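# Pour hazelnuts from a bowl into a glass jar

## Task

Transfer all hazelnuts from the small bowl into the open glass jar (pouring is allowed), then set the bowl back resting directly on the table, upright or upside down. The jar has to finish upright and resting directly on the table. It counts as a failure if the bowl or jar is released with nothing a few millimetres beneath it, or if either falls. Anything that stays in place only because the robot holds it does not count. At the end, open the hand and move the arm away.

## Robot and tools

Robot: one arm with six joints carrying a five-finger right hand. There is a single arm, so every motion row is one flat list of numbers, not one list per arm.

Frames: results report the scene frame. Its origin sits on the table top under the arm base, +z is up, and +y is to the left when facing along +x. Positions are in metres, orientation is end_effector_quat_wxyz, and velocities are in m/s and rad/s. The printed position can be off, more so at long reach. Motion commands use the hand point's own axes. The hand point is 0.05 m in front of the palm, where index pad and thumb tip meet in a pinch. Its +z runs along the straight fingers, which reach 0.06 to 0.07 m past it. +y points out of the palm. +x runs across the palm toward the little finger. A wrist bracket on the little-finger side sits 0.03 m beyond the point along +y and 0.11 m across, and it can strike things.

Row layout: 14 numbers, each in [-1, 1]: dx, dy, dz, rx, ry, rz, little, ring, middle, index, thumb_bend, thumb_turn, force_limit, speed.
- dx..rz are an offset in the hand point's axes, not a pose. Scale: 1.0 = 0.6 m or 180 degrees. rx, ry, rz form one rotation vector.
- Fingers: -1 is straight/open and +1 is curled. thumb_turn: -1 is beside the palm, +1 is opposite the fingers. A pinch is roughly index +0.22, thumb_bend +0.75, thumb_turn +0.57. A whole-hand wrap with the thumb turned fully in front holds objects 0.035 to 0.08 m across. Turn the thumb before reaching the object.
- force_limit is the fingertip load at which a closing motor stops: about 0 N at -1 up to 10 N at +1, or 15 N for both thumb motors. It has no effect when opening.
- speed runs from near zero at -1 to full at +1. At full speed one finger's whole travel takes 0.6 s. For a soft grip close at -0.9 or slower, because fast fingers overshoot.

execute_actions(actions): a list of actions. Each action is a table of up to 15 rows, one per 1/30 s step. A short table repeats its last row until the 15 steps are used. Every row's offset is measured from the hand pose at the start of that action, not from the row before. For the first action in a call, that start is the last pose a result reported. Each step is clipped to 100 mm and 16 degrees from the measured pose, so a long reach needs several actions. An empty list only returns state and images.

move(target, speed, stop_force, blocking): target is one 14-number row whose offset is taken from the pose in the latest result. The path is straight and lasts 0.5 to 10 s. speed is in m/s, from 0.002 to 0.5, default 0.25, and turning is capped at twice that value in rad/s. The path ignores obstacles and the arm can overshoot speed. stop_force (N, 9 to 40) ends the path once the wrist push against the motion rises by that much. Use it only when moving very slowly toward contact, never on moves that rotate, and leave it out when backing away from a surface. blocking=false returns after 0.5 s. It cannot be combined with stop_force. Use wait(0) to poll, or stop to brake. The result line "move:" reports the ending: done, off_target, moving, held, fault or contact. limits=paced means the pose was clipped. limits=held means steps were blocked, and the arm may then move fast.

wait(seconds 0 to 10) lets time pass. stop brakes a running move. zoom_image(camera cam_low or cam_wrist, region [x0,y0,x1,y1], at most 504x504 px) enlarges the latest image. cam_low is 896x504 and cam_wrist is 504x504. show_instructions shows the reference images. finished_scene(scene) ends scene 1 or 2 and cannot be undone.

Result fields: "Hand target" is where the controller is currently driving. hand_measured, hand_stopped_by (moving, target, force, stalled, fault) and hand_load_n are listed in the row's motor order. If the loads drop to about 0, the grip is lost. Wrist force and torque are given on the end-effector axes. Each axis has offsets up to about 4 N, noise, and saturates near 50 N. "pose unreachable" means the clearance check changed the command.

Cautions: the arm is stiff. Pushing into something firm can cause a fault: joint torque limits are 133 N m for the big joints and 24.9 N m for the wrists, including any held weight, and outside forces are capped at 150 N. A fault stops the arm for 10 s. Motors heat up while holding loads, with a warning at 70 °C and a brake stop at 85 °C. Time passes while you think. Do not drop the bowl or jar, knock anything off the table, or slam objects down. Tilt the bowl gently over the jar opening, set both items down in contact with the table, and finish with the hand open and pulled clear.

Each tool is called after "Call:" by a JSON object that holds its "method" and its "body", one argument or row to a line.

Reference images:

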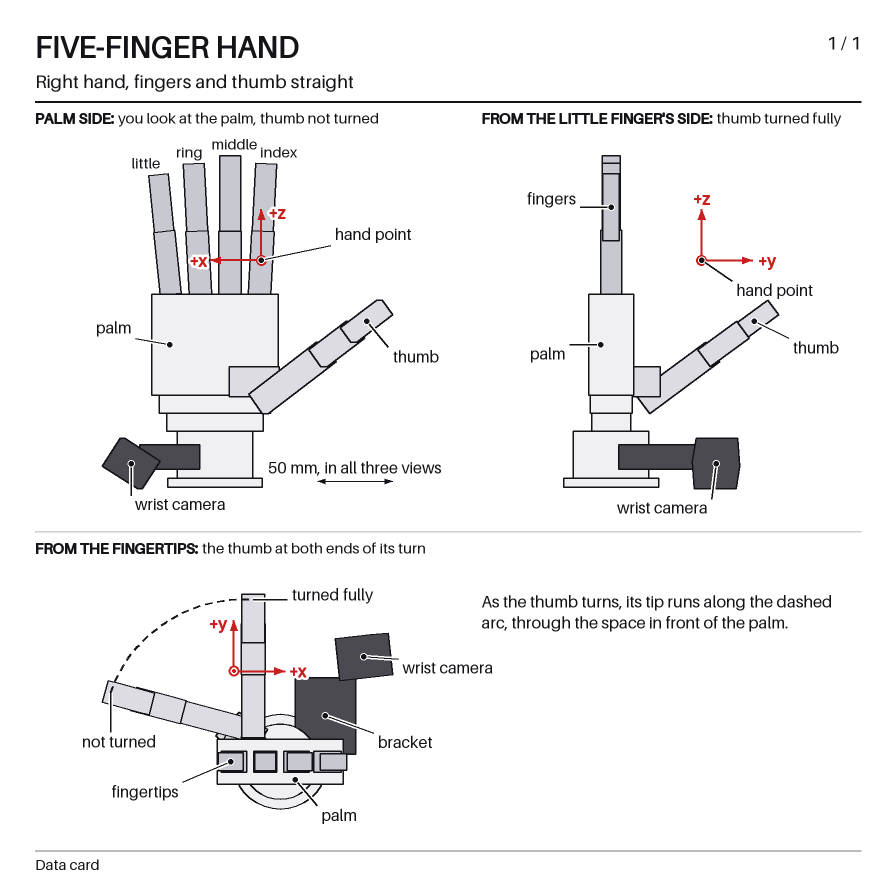

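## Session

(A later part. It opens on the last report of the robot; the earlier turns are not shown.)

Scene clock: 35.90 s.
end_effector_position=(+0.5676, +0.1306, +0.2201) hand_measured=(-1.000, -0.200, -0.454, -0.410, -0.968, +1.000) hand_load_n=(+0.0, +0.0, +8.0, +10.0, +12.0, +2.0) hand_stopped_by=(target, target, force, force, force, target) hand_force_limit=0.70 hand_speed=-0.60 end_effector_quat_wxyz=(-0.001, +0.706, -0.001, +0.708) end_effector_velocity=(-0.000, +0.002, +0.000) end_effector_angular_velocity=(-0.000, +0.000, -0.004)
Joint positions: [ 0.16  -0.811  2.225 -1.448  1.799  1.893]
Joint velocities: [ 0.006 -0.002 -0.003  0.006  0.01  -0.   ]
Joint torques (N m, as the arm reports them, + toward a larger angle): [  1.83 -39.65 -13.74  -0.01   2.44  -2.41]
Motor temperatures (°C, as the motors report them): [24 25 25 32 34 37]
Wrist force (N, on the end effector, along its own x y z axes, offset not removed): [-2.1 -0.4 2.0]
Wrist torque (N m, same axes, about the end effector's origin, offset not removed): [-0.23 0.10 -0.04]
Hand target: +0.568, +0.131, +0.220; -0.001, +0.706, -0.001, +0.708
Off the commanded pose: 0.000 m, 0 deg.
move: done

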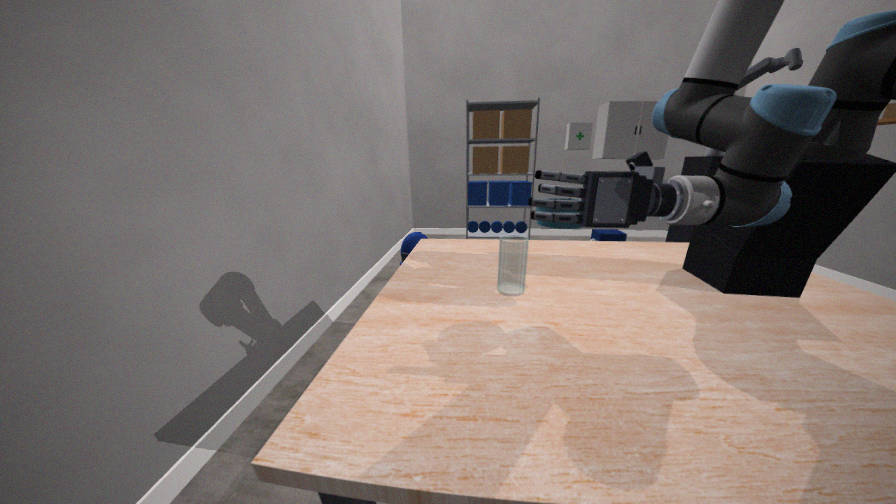

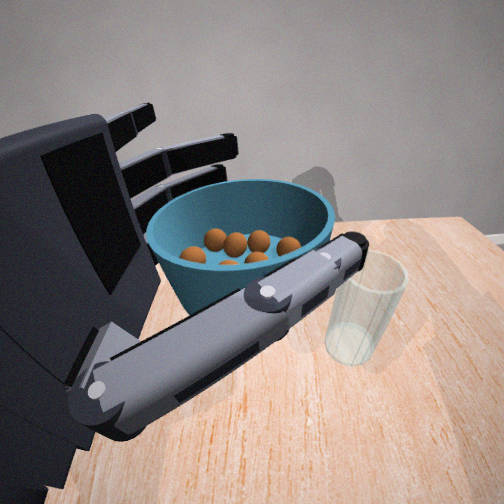

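Call:
{"method": "move", "body": {
  "target": [0,0.17,0.08,0,-0.14,0.24,-1,-0.2,0.7,0.7,0.7,1,0.7,-0.6],
  "speed": 0.12
}}

Call:
{"method": "zoom_image", "body": {
  "camera": "cam_low",
  "region": [420, 140, 660, 310]
}}

Scene clock: 40.27 s.
end_effector_position=(+0.6157, +0.0287, +0.2199) hand_measured=(-1.000, -0.200, -0.454, -0.410, -0.968, +1.000) hand_load_n=(+0.0, +0.0, +8.0, +10.0, +12.0, +2.0) hand_stopped_by=(target, target, force, force, force, target) hand_force_limit=0.70 hand_speed=-0.60 end_effector_quat_wxyz=(-0.259, +0.791, -0.258, +0.491) end_effector_velocity=(+0.001, -0.001, -0.000) end_effector_angular_velocity=(+0.009, +0.007, +0.002)
Joint positions: [-0.395 -0.915  2.065 -0.8    0.986  2.504]
Joint velocities: [-0.005  0.003 -0.008  0.011 -0.011  0.003]
Joint torques (N m, as the arm reports them, + toward a larger angle): [-21.55 -23.2  -22.97   1.03  -1.09   2.47]
Motor temperatures (°C, as the motors report them): [24 25 25 32 34 37]
Wrist force (N, on the end effector, along its own x y z axes, offset not removed): [-1.0 0.3 1.4]
Wrist torque (N m, same axes, about the end effector's origin, offset not removed): [-0.09 0.03 -0.17]
Hand target: +0.616, +0.029, +0.220; -0.259, +0.791, -0.259, +0.491
Off the commanded pose: 0.000 m, 0 deg.
move: done

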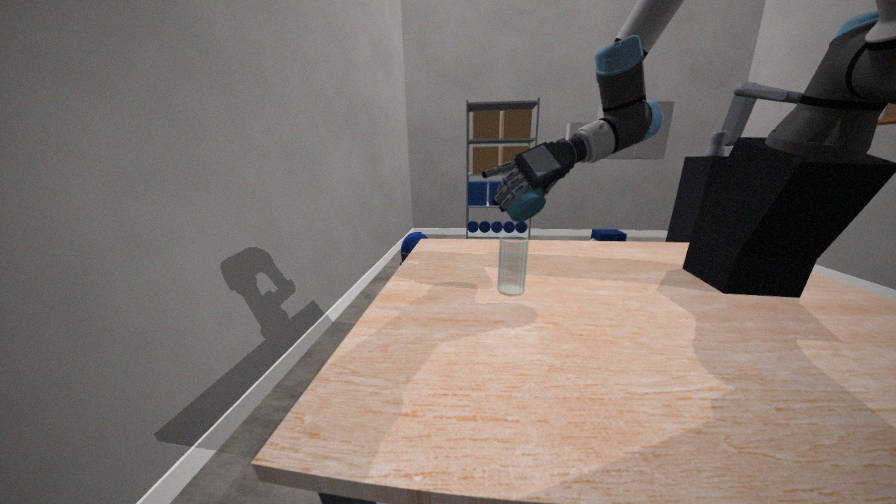

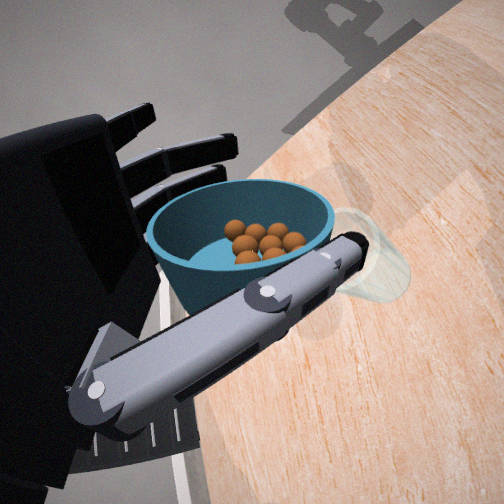

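Region (420, 140, 660, 310) of cam_low's 896x504 image, scaled by 2.100, with more detail than that image has; it fills the top 357 rows of this view, and the rest is white.

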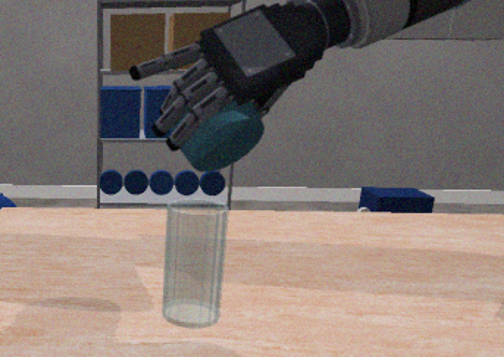

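Call:
{"method": "move", "body": {
  "target": [-0.038,0.012,0.024,0,-0.042,0.072,-1,-0.2,0.7,0.7,0.7,1,0.7,-0.6],
  "speed": 0.06
}}

Call:
{"method": "zoom_image", "body": {
  "camera": "cam_low",
  "region": [420, 140, 660, 310]
}}

Scene clock: 43.03 s.
end_effector_position=(+0.6189, +0.0407, +0.1950) hand_measured=(-1.000, -0.200, -0.454, -0.410, -0.968, +1.000) hand_load_n=(+0.0, +0.0, +8.0, +10.0, +12.0, +2.0) hand_stopped_by=(target, target, force, force, force, target) hand_force_limit=0.70 hand_speed=-0.60 end_effector_quat_wxyz=(-0.329, +0.787, -0.328, +0.406) end_effector_velocity=(-0.001, +0.001, -0.001) end_effector_angular_velocity=(+0.010, +0.007, +0.001)
Joint positions: [-0.426 -0.834  1.956 -0.676  0.847  2.662]
Joint velocities: [-0.001  0.004 -0.004  0.005 -0.007  0.007]
Joint torques (N m, as the arm reports them, + toward a larger angle): [-23.07 -28.26 -21.68   1.28  -1.59   2.22]
Motor temperatures (°C, as the motors report them): [24 25 25 32 34 37]
Wrist force (N, on the end effector, along its own x y z axes, offset not removed): [0.9 0.7 0.9]
Wrist torque (N m, same axes, about the end effector's origin, offset not removed): [0.03 -0.22 0.09]
Hand target: +0.619, +0.041, +0.195; -0.329, +0.787, -0.328, +0.406
Off the commanded pose: 0.000 m, 0 deg.
move: done

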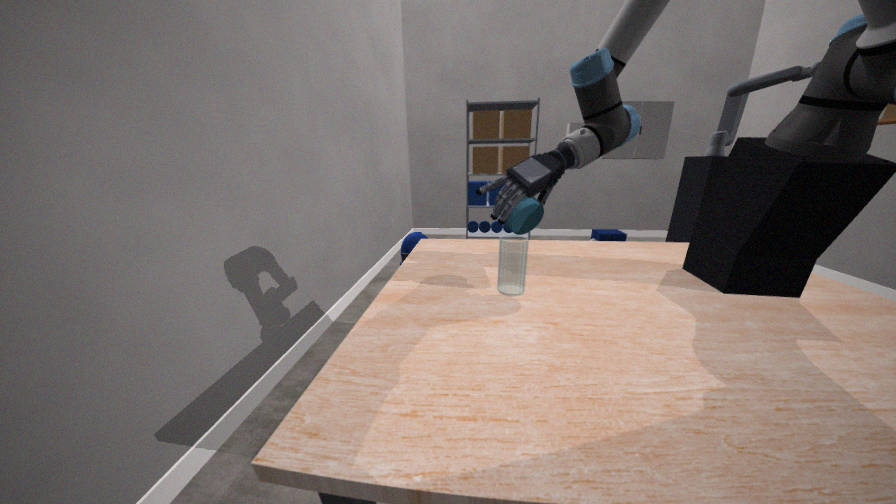

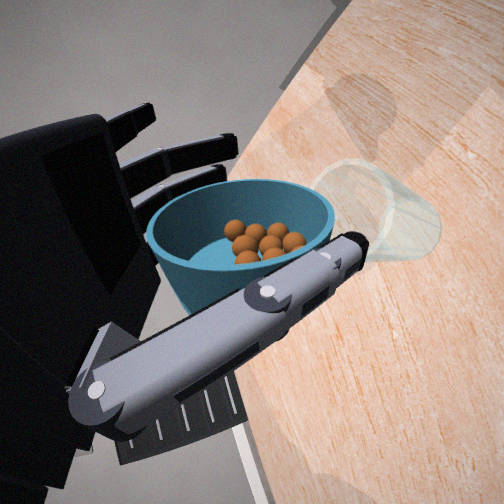

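Region (420, 140, 660, 310) of cam_low's 896x504 image, scaled by 2.100, with more detail than that image has; it fills the top 357 rows of this view, and the rest is white.

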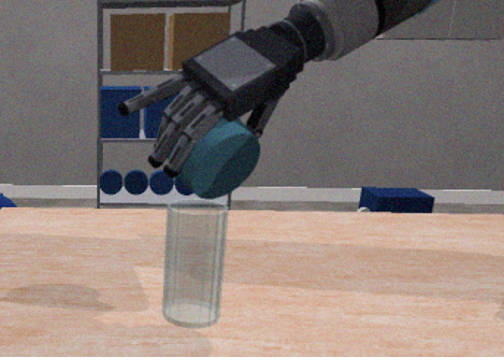

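Call:
{"method": "move", "body": {
  "target": [0.004,0.005,0.003,0,-0.042,0.072,-1,-0.2,0.7,0.7,0.7,1,0.7,-0.6],
  "speed": 0.03
}}

Scene clock: 47.73 s.
end_effector_position=(+0.6208, +0.0376, +0.1928) hand_measured=(-1.000, -0.200, -0.454, -0.410, -0.968, +1.000) hand_load_n=(+0.0, +0.0, +8.0, +10.0, +12.0, +1.5) hand_stopped_by=(target, target, force, force, force, target) hand_force_limit=0.70 hand_speed=-0.60 end_effector_quat_wxyz=(-0.393, +0.770, -0.392, +0.314) end_effector_velocity=(+0.001, -0.001, +0.001) end_effector_angular_velocity=(+0.010, +0.004, -0.000)
Joint positions: [-0.494 -0.756  1.83  -0.515  0.667  2.782]
Joint velocities: [-0.004  0.004 -0.007  0.007 -0.008  0.005]
Joint torques (N m, as the arm reports them, + toward a larger angle): [-24.3  -30.12 -23.57   1.54  -1.79   2.21]
Motor temperatures (°C, as the motors report them): [24 25 25 32 34 37]
Wrist force (N, on the end effector, along its own x y z axes, offset not removed): [-0.9 0.3 1.7]
Wrist torque (N m, same axes, about the end effector's origin, offset not removed): [-0.11 0.06 -0.06]
Hand target: +0.621, +0.038, +0.193; -0.393, +0.770, -0.392, +0.314
Off the commanded pose: 0.000 m, 0 deg.
move: done

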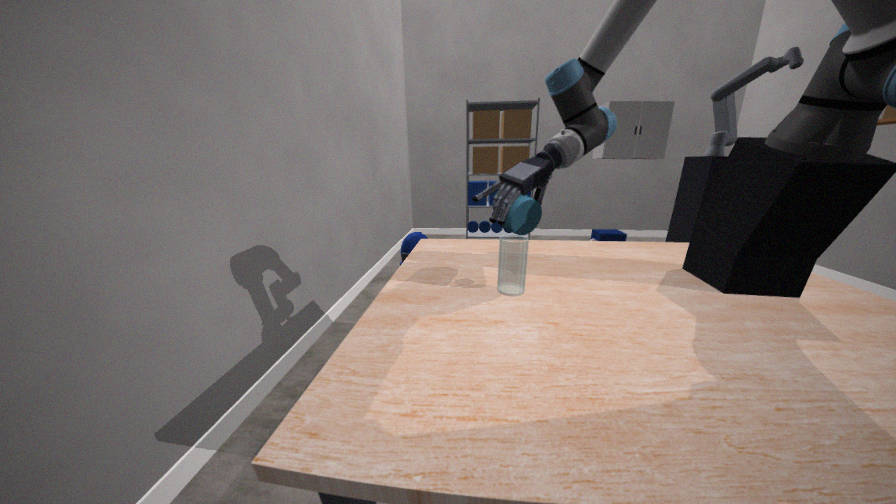

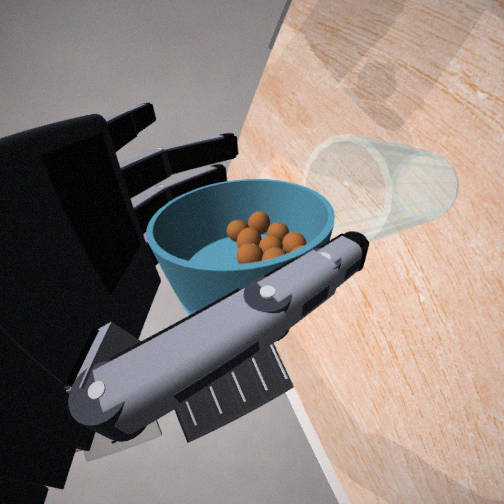

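Call:
{"method": "move", "body": {
  "target": [0.014,-0.003,0.008,0,0,0.07,-1,-0.2,0.7,0.7,0.7,1,0.7,-0.6],
  "speed": 0.025
}}

Scene clock: 52.43 s.
end_effector_position=(+0.6294, +0.0329, +0.1934) hand_measured=(-1.000, -0.200, -0.454, -0.410, -0.968, +1.000) hand_load_n=(+0.0, +0.0, +8.0, +10.0, +12.0, +1.5) hand_stopped_by=(target, target, force, force, force, target) hand_force_limit=0.70 hand_speed=-0.60 end_effector_quat_wxyz=(-0.425, +0.723, -0.474, +0.269) end_effector_velocity=(+0.001, -0.001, +0.000) end_effector_angular_velocity=(+0.008, +0.003, -0.005)
Joint positions: [-0.515 -0.716  1.776 -0.487  0.649  2.983]
Joint velocities: [-0.001  0.002 -0.003  0.001 -0.001  0.009]
Joint torques (N m, as the arm reports them, + toward a larger angle): [-23.92 -30.62 -22.89   1.74  -1.67   2.6 ]
Motor temperatures (°C, as the motors report them): [24 25 25 32 34 37]
Wrist force (N, on the end effector, along its own x y z axes, offset not removed): [1.8 0.3 1.0]
Wrist torque (N m, same axes, about the end effector's origin, offset not removed): [-0.07 -0.35 0.18]
Hand target: +0.629, +0.033, +0.193; -0.425, +0.723, -0.474, +0.269
Off the commanded pose: 0.000 m, 0 deg.
move: done

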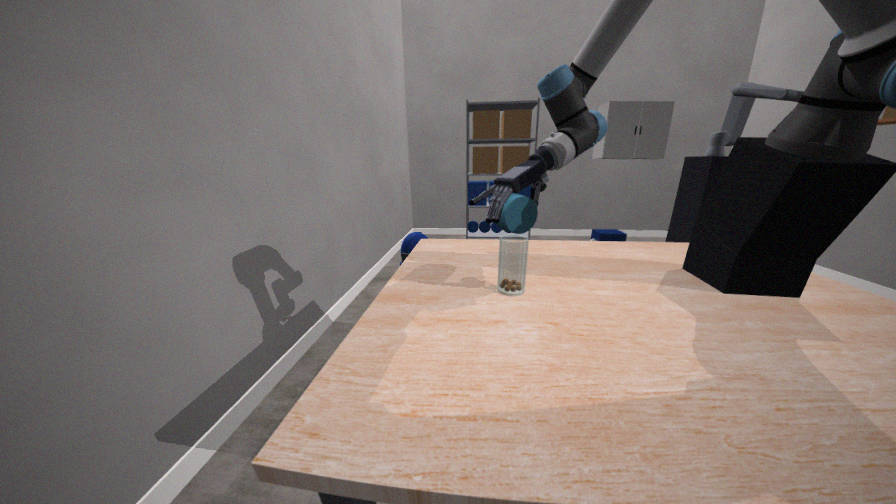

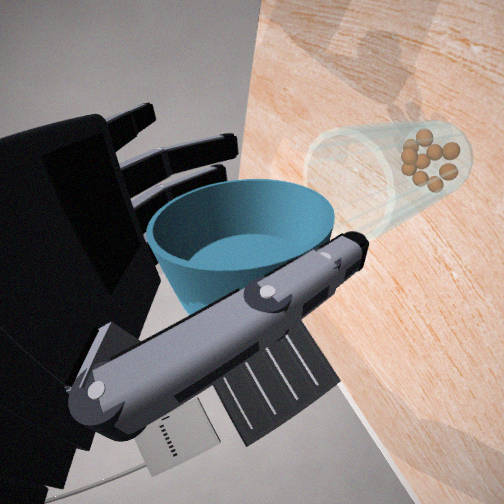

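Call:
{"method": "move", "body": {
  "target": [-0.229,-0.077,0.073,0.025,0.228,-0.451,-1,-0.2,0.7,0.7,0.7,1,0.7,-0.6],
  "speed": 0.25
}}

Call:
{"method": "move", "body": {
  "target": [-0.3,0,0,0,0,0,-1,-0.2,0.7,0.7,0.7,1,0.7,-0.6],
  "speed": 0.15
}}

Scene clock: 56.33 s.
end_effector_position=(+0.6290, +0.1830, +0.2140) hand_measured=(-1.000, -0.200, -0.454, -0.410, -0.968, +1.000) hand_load_n=(+0.0, +0.0, +8.0, +10.0, +12.0, +2.0) hand_stopped_by=(target, target, force, force, force, target) hand_force_limit=0.70 hand_speed=-0.60 end_effector_quat_wxyz=(+0.000, +0.706, +0.000, +0.708) end_effector_velocity=(+0.001, +0.002, +0.001) end_effector_angular_velocity=(-0.009, -0.008, +0.003)
Joint positions: [ 0.244 -0.786  1.999 -1.248  1.883  1.887]
Joint velocities: [ 0.004  0.004 -0.004 -0.009  0.003 -0.012]
Joint torques (N m, as the arm reports them, + toward a larger angle): [ -0.93 -29.09 -17.73  -2.77   2.02  -2.81]
Motor temperatures (°C, as the motors report them): [24 25 25 32 35 37]
Wrist force (N, on the end effector, along its own x y z axes, offset not removed): [-2.4 -0.7 1.9]
Wrist torque (N m, same axes, about the end effector's origin, offset not removed): [-0.20 0.16 -0.10]
Hand target: +0.629, +0.183, +0.214; +0.001, +0.706, +0.001, +0.708
Off the commanded pose: 0.000 m, 0 deg.
move: done

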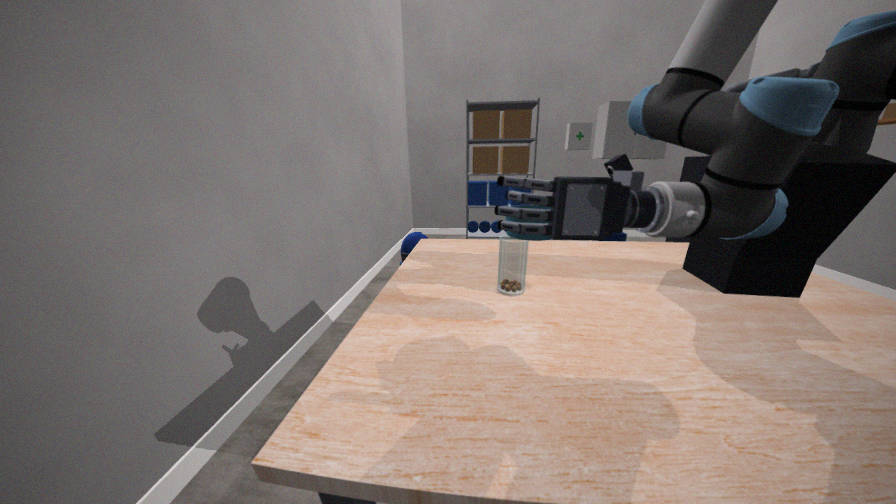

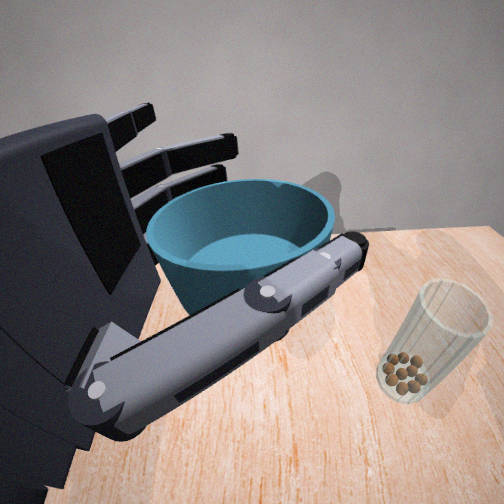

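Scene clock: 58.07 s.
end_effector_position=(+0.6293, +0.1828, +0.0342) hand_measured=(-1.000, -0.200, -0.454, -0.410, -0.968, +1.000) hand_load_n=(+0.0, +0.0, +8.0, +10.0, +12.0, +2.0) hand_stopped_by=(target, target, force, force, force, target) hand_force_limit=0.70 hand_speed=-0.60 end_effector_quat_wxyz=(+0.000, +0.706, +0.000, +0.708) end_effector_velocity=(+0.001, +0.000, -0.002) end_effector_angular_velocity=(+0.001, +0.000, -0.001)
Joint positions: [ 0.356 -0.353  1.72  -1.403  1.995  1.882]
Joint velocities: [ 0.001  0.006 -0.007  0.002  0.002  0.001]
Joint torques (N m, as the arm reports them, + toward a larger angle): [  0.18 -33.75 -14.14   0.39   2.14  -2.43]
Motor temperatures (°C, as the motors report them): [24 25 25 32 35 37]
Wrist force (N, on the end effector, along its own x y z axes, offset not removed): [-1.3 0.6 1.1]
Wrist torque (N m, same axes, about the end effector's origin, offset not removed): [0.02 0.07 0.01]
Hand target: +0.629, +0.183, +0.034; +0.000, +0.706, +0.000, +0.708
Off the commanded pose: 0.000 m, 0 deg.
move: done

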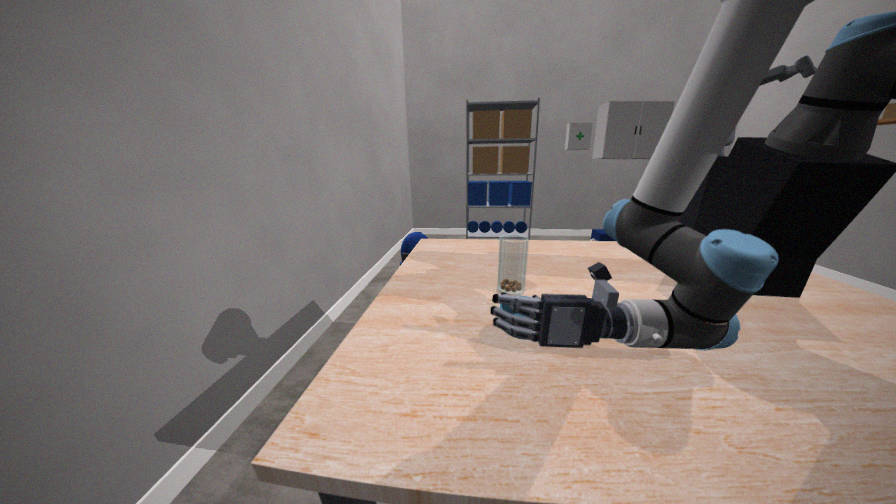

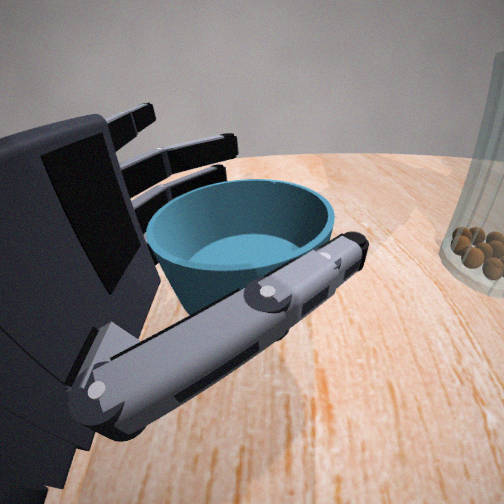

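Call:
{"method": "move", "body": {
  "target": [-0.035,0,0,0,0,0,-1,-0.2,0.7,0.7,0.7,1,0.7,-0.6],
  "speed": 0.005,
  "stop_force": 9
}}

Scene clock: 61.07 s.
end_effector_position=(+0.6294, +0.1829, +0.0213) hand_measured=(-1.000, -0.200, -0.454, -0.410, -0.968, +1.000) hand_load_n=(+0.0, +0.0, +7.5, +9.5, +12.5, +0.0) hand_stopped_by=(target, target, force, force, force, target) hand_force_limit=0.70 hand_speed=-0.60 end_effector_quat_wxyz=(+0.000, +0.706, +0.000, +0.708) end_effector_velocity=(-0.001, -0.000, +0.001) end_effector_angular_velocity=(-0.001, +0.003, +0.001)
Joint positions: [ 0.364 -0.323  1.693 -1.406  2.003  1.882]
Joint velocities: [-0.001 -0.003  0.004  0.002 -0.003  0.   ]
Joint torques (N m, as the arm reports them, + toward a larger angle): [-12.96 -43.28   9.5    2.1   -1.94  -1.1 ]
Motor temperatures (°C, as the motors report them): [24 25 25 32 35 37]
Wrist force (N, on the end effector, along its own x y z axes, offset not removed): [9.7 1.6 -0.1]
Wrist torque (N m, same axes, about the end effector's origin, offset not removed): [-0.41 0.26 0.30]
Hand target: +0.629, +0.183, +0.021; +0.000, +0.706, +0.000, +0.708
Off the commanded pose: 0.008 m, 0 deg.
move: contact

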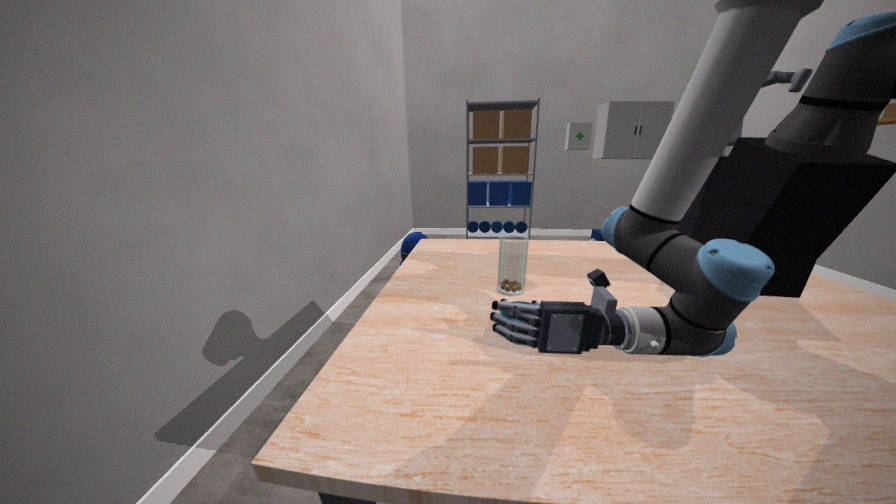

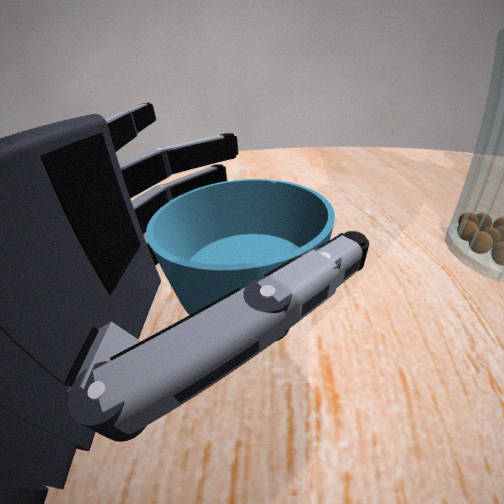

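Call:
{"method": "move", "body": {
  "target": [0,0,0,0,0,0,-1,-1,-1,-1,-1,1,0.7,-0.2]
}}

Call:
{"method": "move", "body": {
  "target": [0.03,-0.03,-0.22,0,0,0,-1,-1,-1,-1,-1,1,0.7,-0.2],
  "speed": 0.12
}}

Call:
{"method": "finished_scene", "body": {
  "scene": 1
}}

Scene clock: 62.07 s.
end_effector_position=(+0.6294, +0.1828, +0.0213) hand_measured=(-1.000, -1.000, -1.000, -1.000, -1.000, +1.000) hand_load_n=(+0.0, +0.0, +0.0, +0.0, +0.0, +0.0) hand_stopped_by=(target, target, target, target, target, target) hand_force_limit=0.70 hand_speed=-0.20 end_effector_quat_wxyz=(+0.000, +0.706, +0.000, +0.708) end_effector_velocity=(+0.001, +0.000, -0.000) end_effector_angular_velocity=(-0.000, -0.001, +0.001)
Joint positions: [ 0.364 -0.323  1.693 -1.406  2.003  1.882]
Joint velocities: [-0.     0.001 -0.002 -0.    -0.    -0.001]
Joint torques (N m, as the arm reports them, + toward a larger angle): [ -6.96 -33.5  -13.26  -2.51   2.02  -0.44]
Motor temperatures (°C, as the motors report them): [24 25 25 32 35 37]
Wrist force (N, on the end effector, along its own x y z axes, offset not removed): [0.9 0.4 0.8]
Wrist torque (N m, same axes, about the end effector's origin, offset not removed): [-0.07 -0.14 0.06]
Hand target: +0.629, +0.183, +0.021; +0.000, +0.706, +0.000, +0.708
Off the commanded pose: 0.000 m, 0 deg.
move: done

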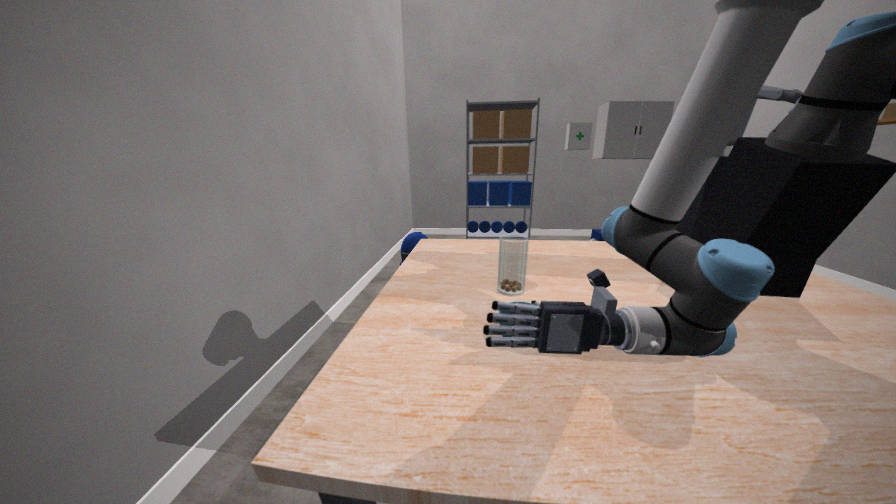

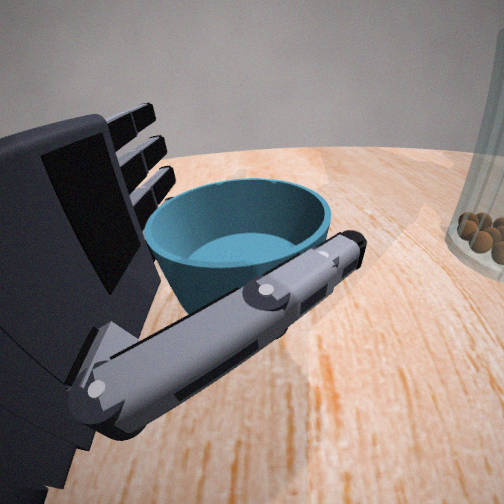

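Scene clock: 63.70 s.
end_effector_position=(+0.4975, +0.2007, +0.0389) hand_measured=(-1.000, -1.000, -1.000, -1.000, -1.000, +1.000) hand_load_n=(+0.0, +0.0, +0.0, +0.0, +0.0, +0.0) hand_stopped_by=(target, target, target, target, target, target) hand_force_limit=0.70 hand_speed=-0.20 end_effector_quat_wxyz=(+0.000, +0.706, +0.000, +0.708) end_effector_velocity=(-0.002, +0.001, +0.001) end_effector_angular_velocity=(+0.001, -0.002, -0.000)
Joint positions: [ 0.534 -0.389  1.959 -1.61   2.173  1.874]
Joint velocities: [ 0.004 -0.001  0.002 -0.003  0.004 -0.   ]
Joint torques (N m, as the arm reports them, + toward a larger angle): [  1.75 -41.62  15.4   -2.38   2.04  -2.28]
Motor temperatures (°C, as the motors report them): [24 25 25 32 35 37]
Wrist force (N, on the end effector, along its own x y z axes, offset not removed): [0.2 -0.5 0.8]
Wrist torque (N m, same axes, about the end effector's origin, offset not removed): [-0.18 -0.04 0.01]
Hand target: +0.497, +0.201, +0.039; +0.000, +0.706, +0.000, +0.708
Off the commanded pose: 0.000 m, 0 deg.
move: done

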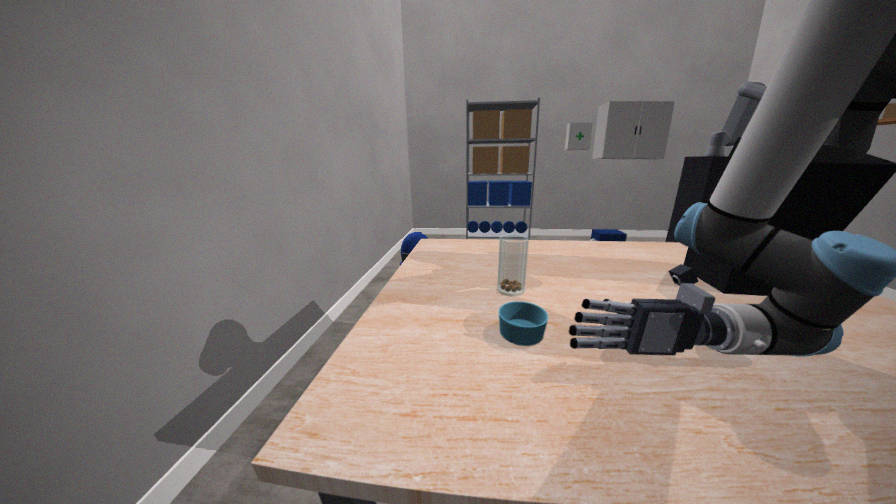

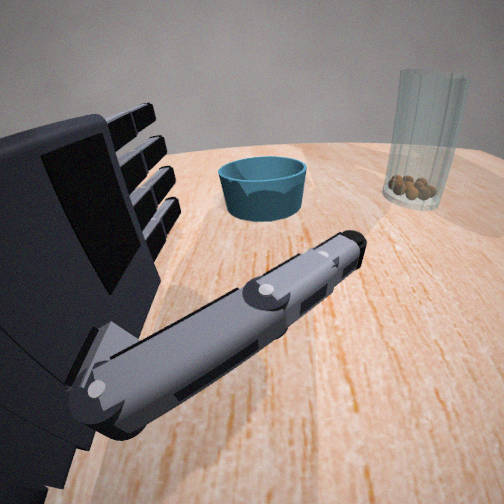

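The scene is finished: the task was done.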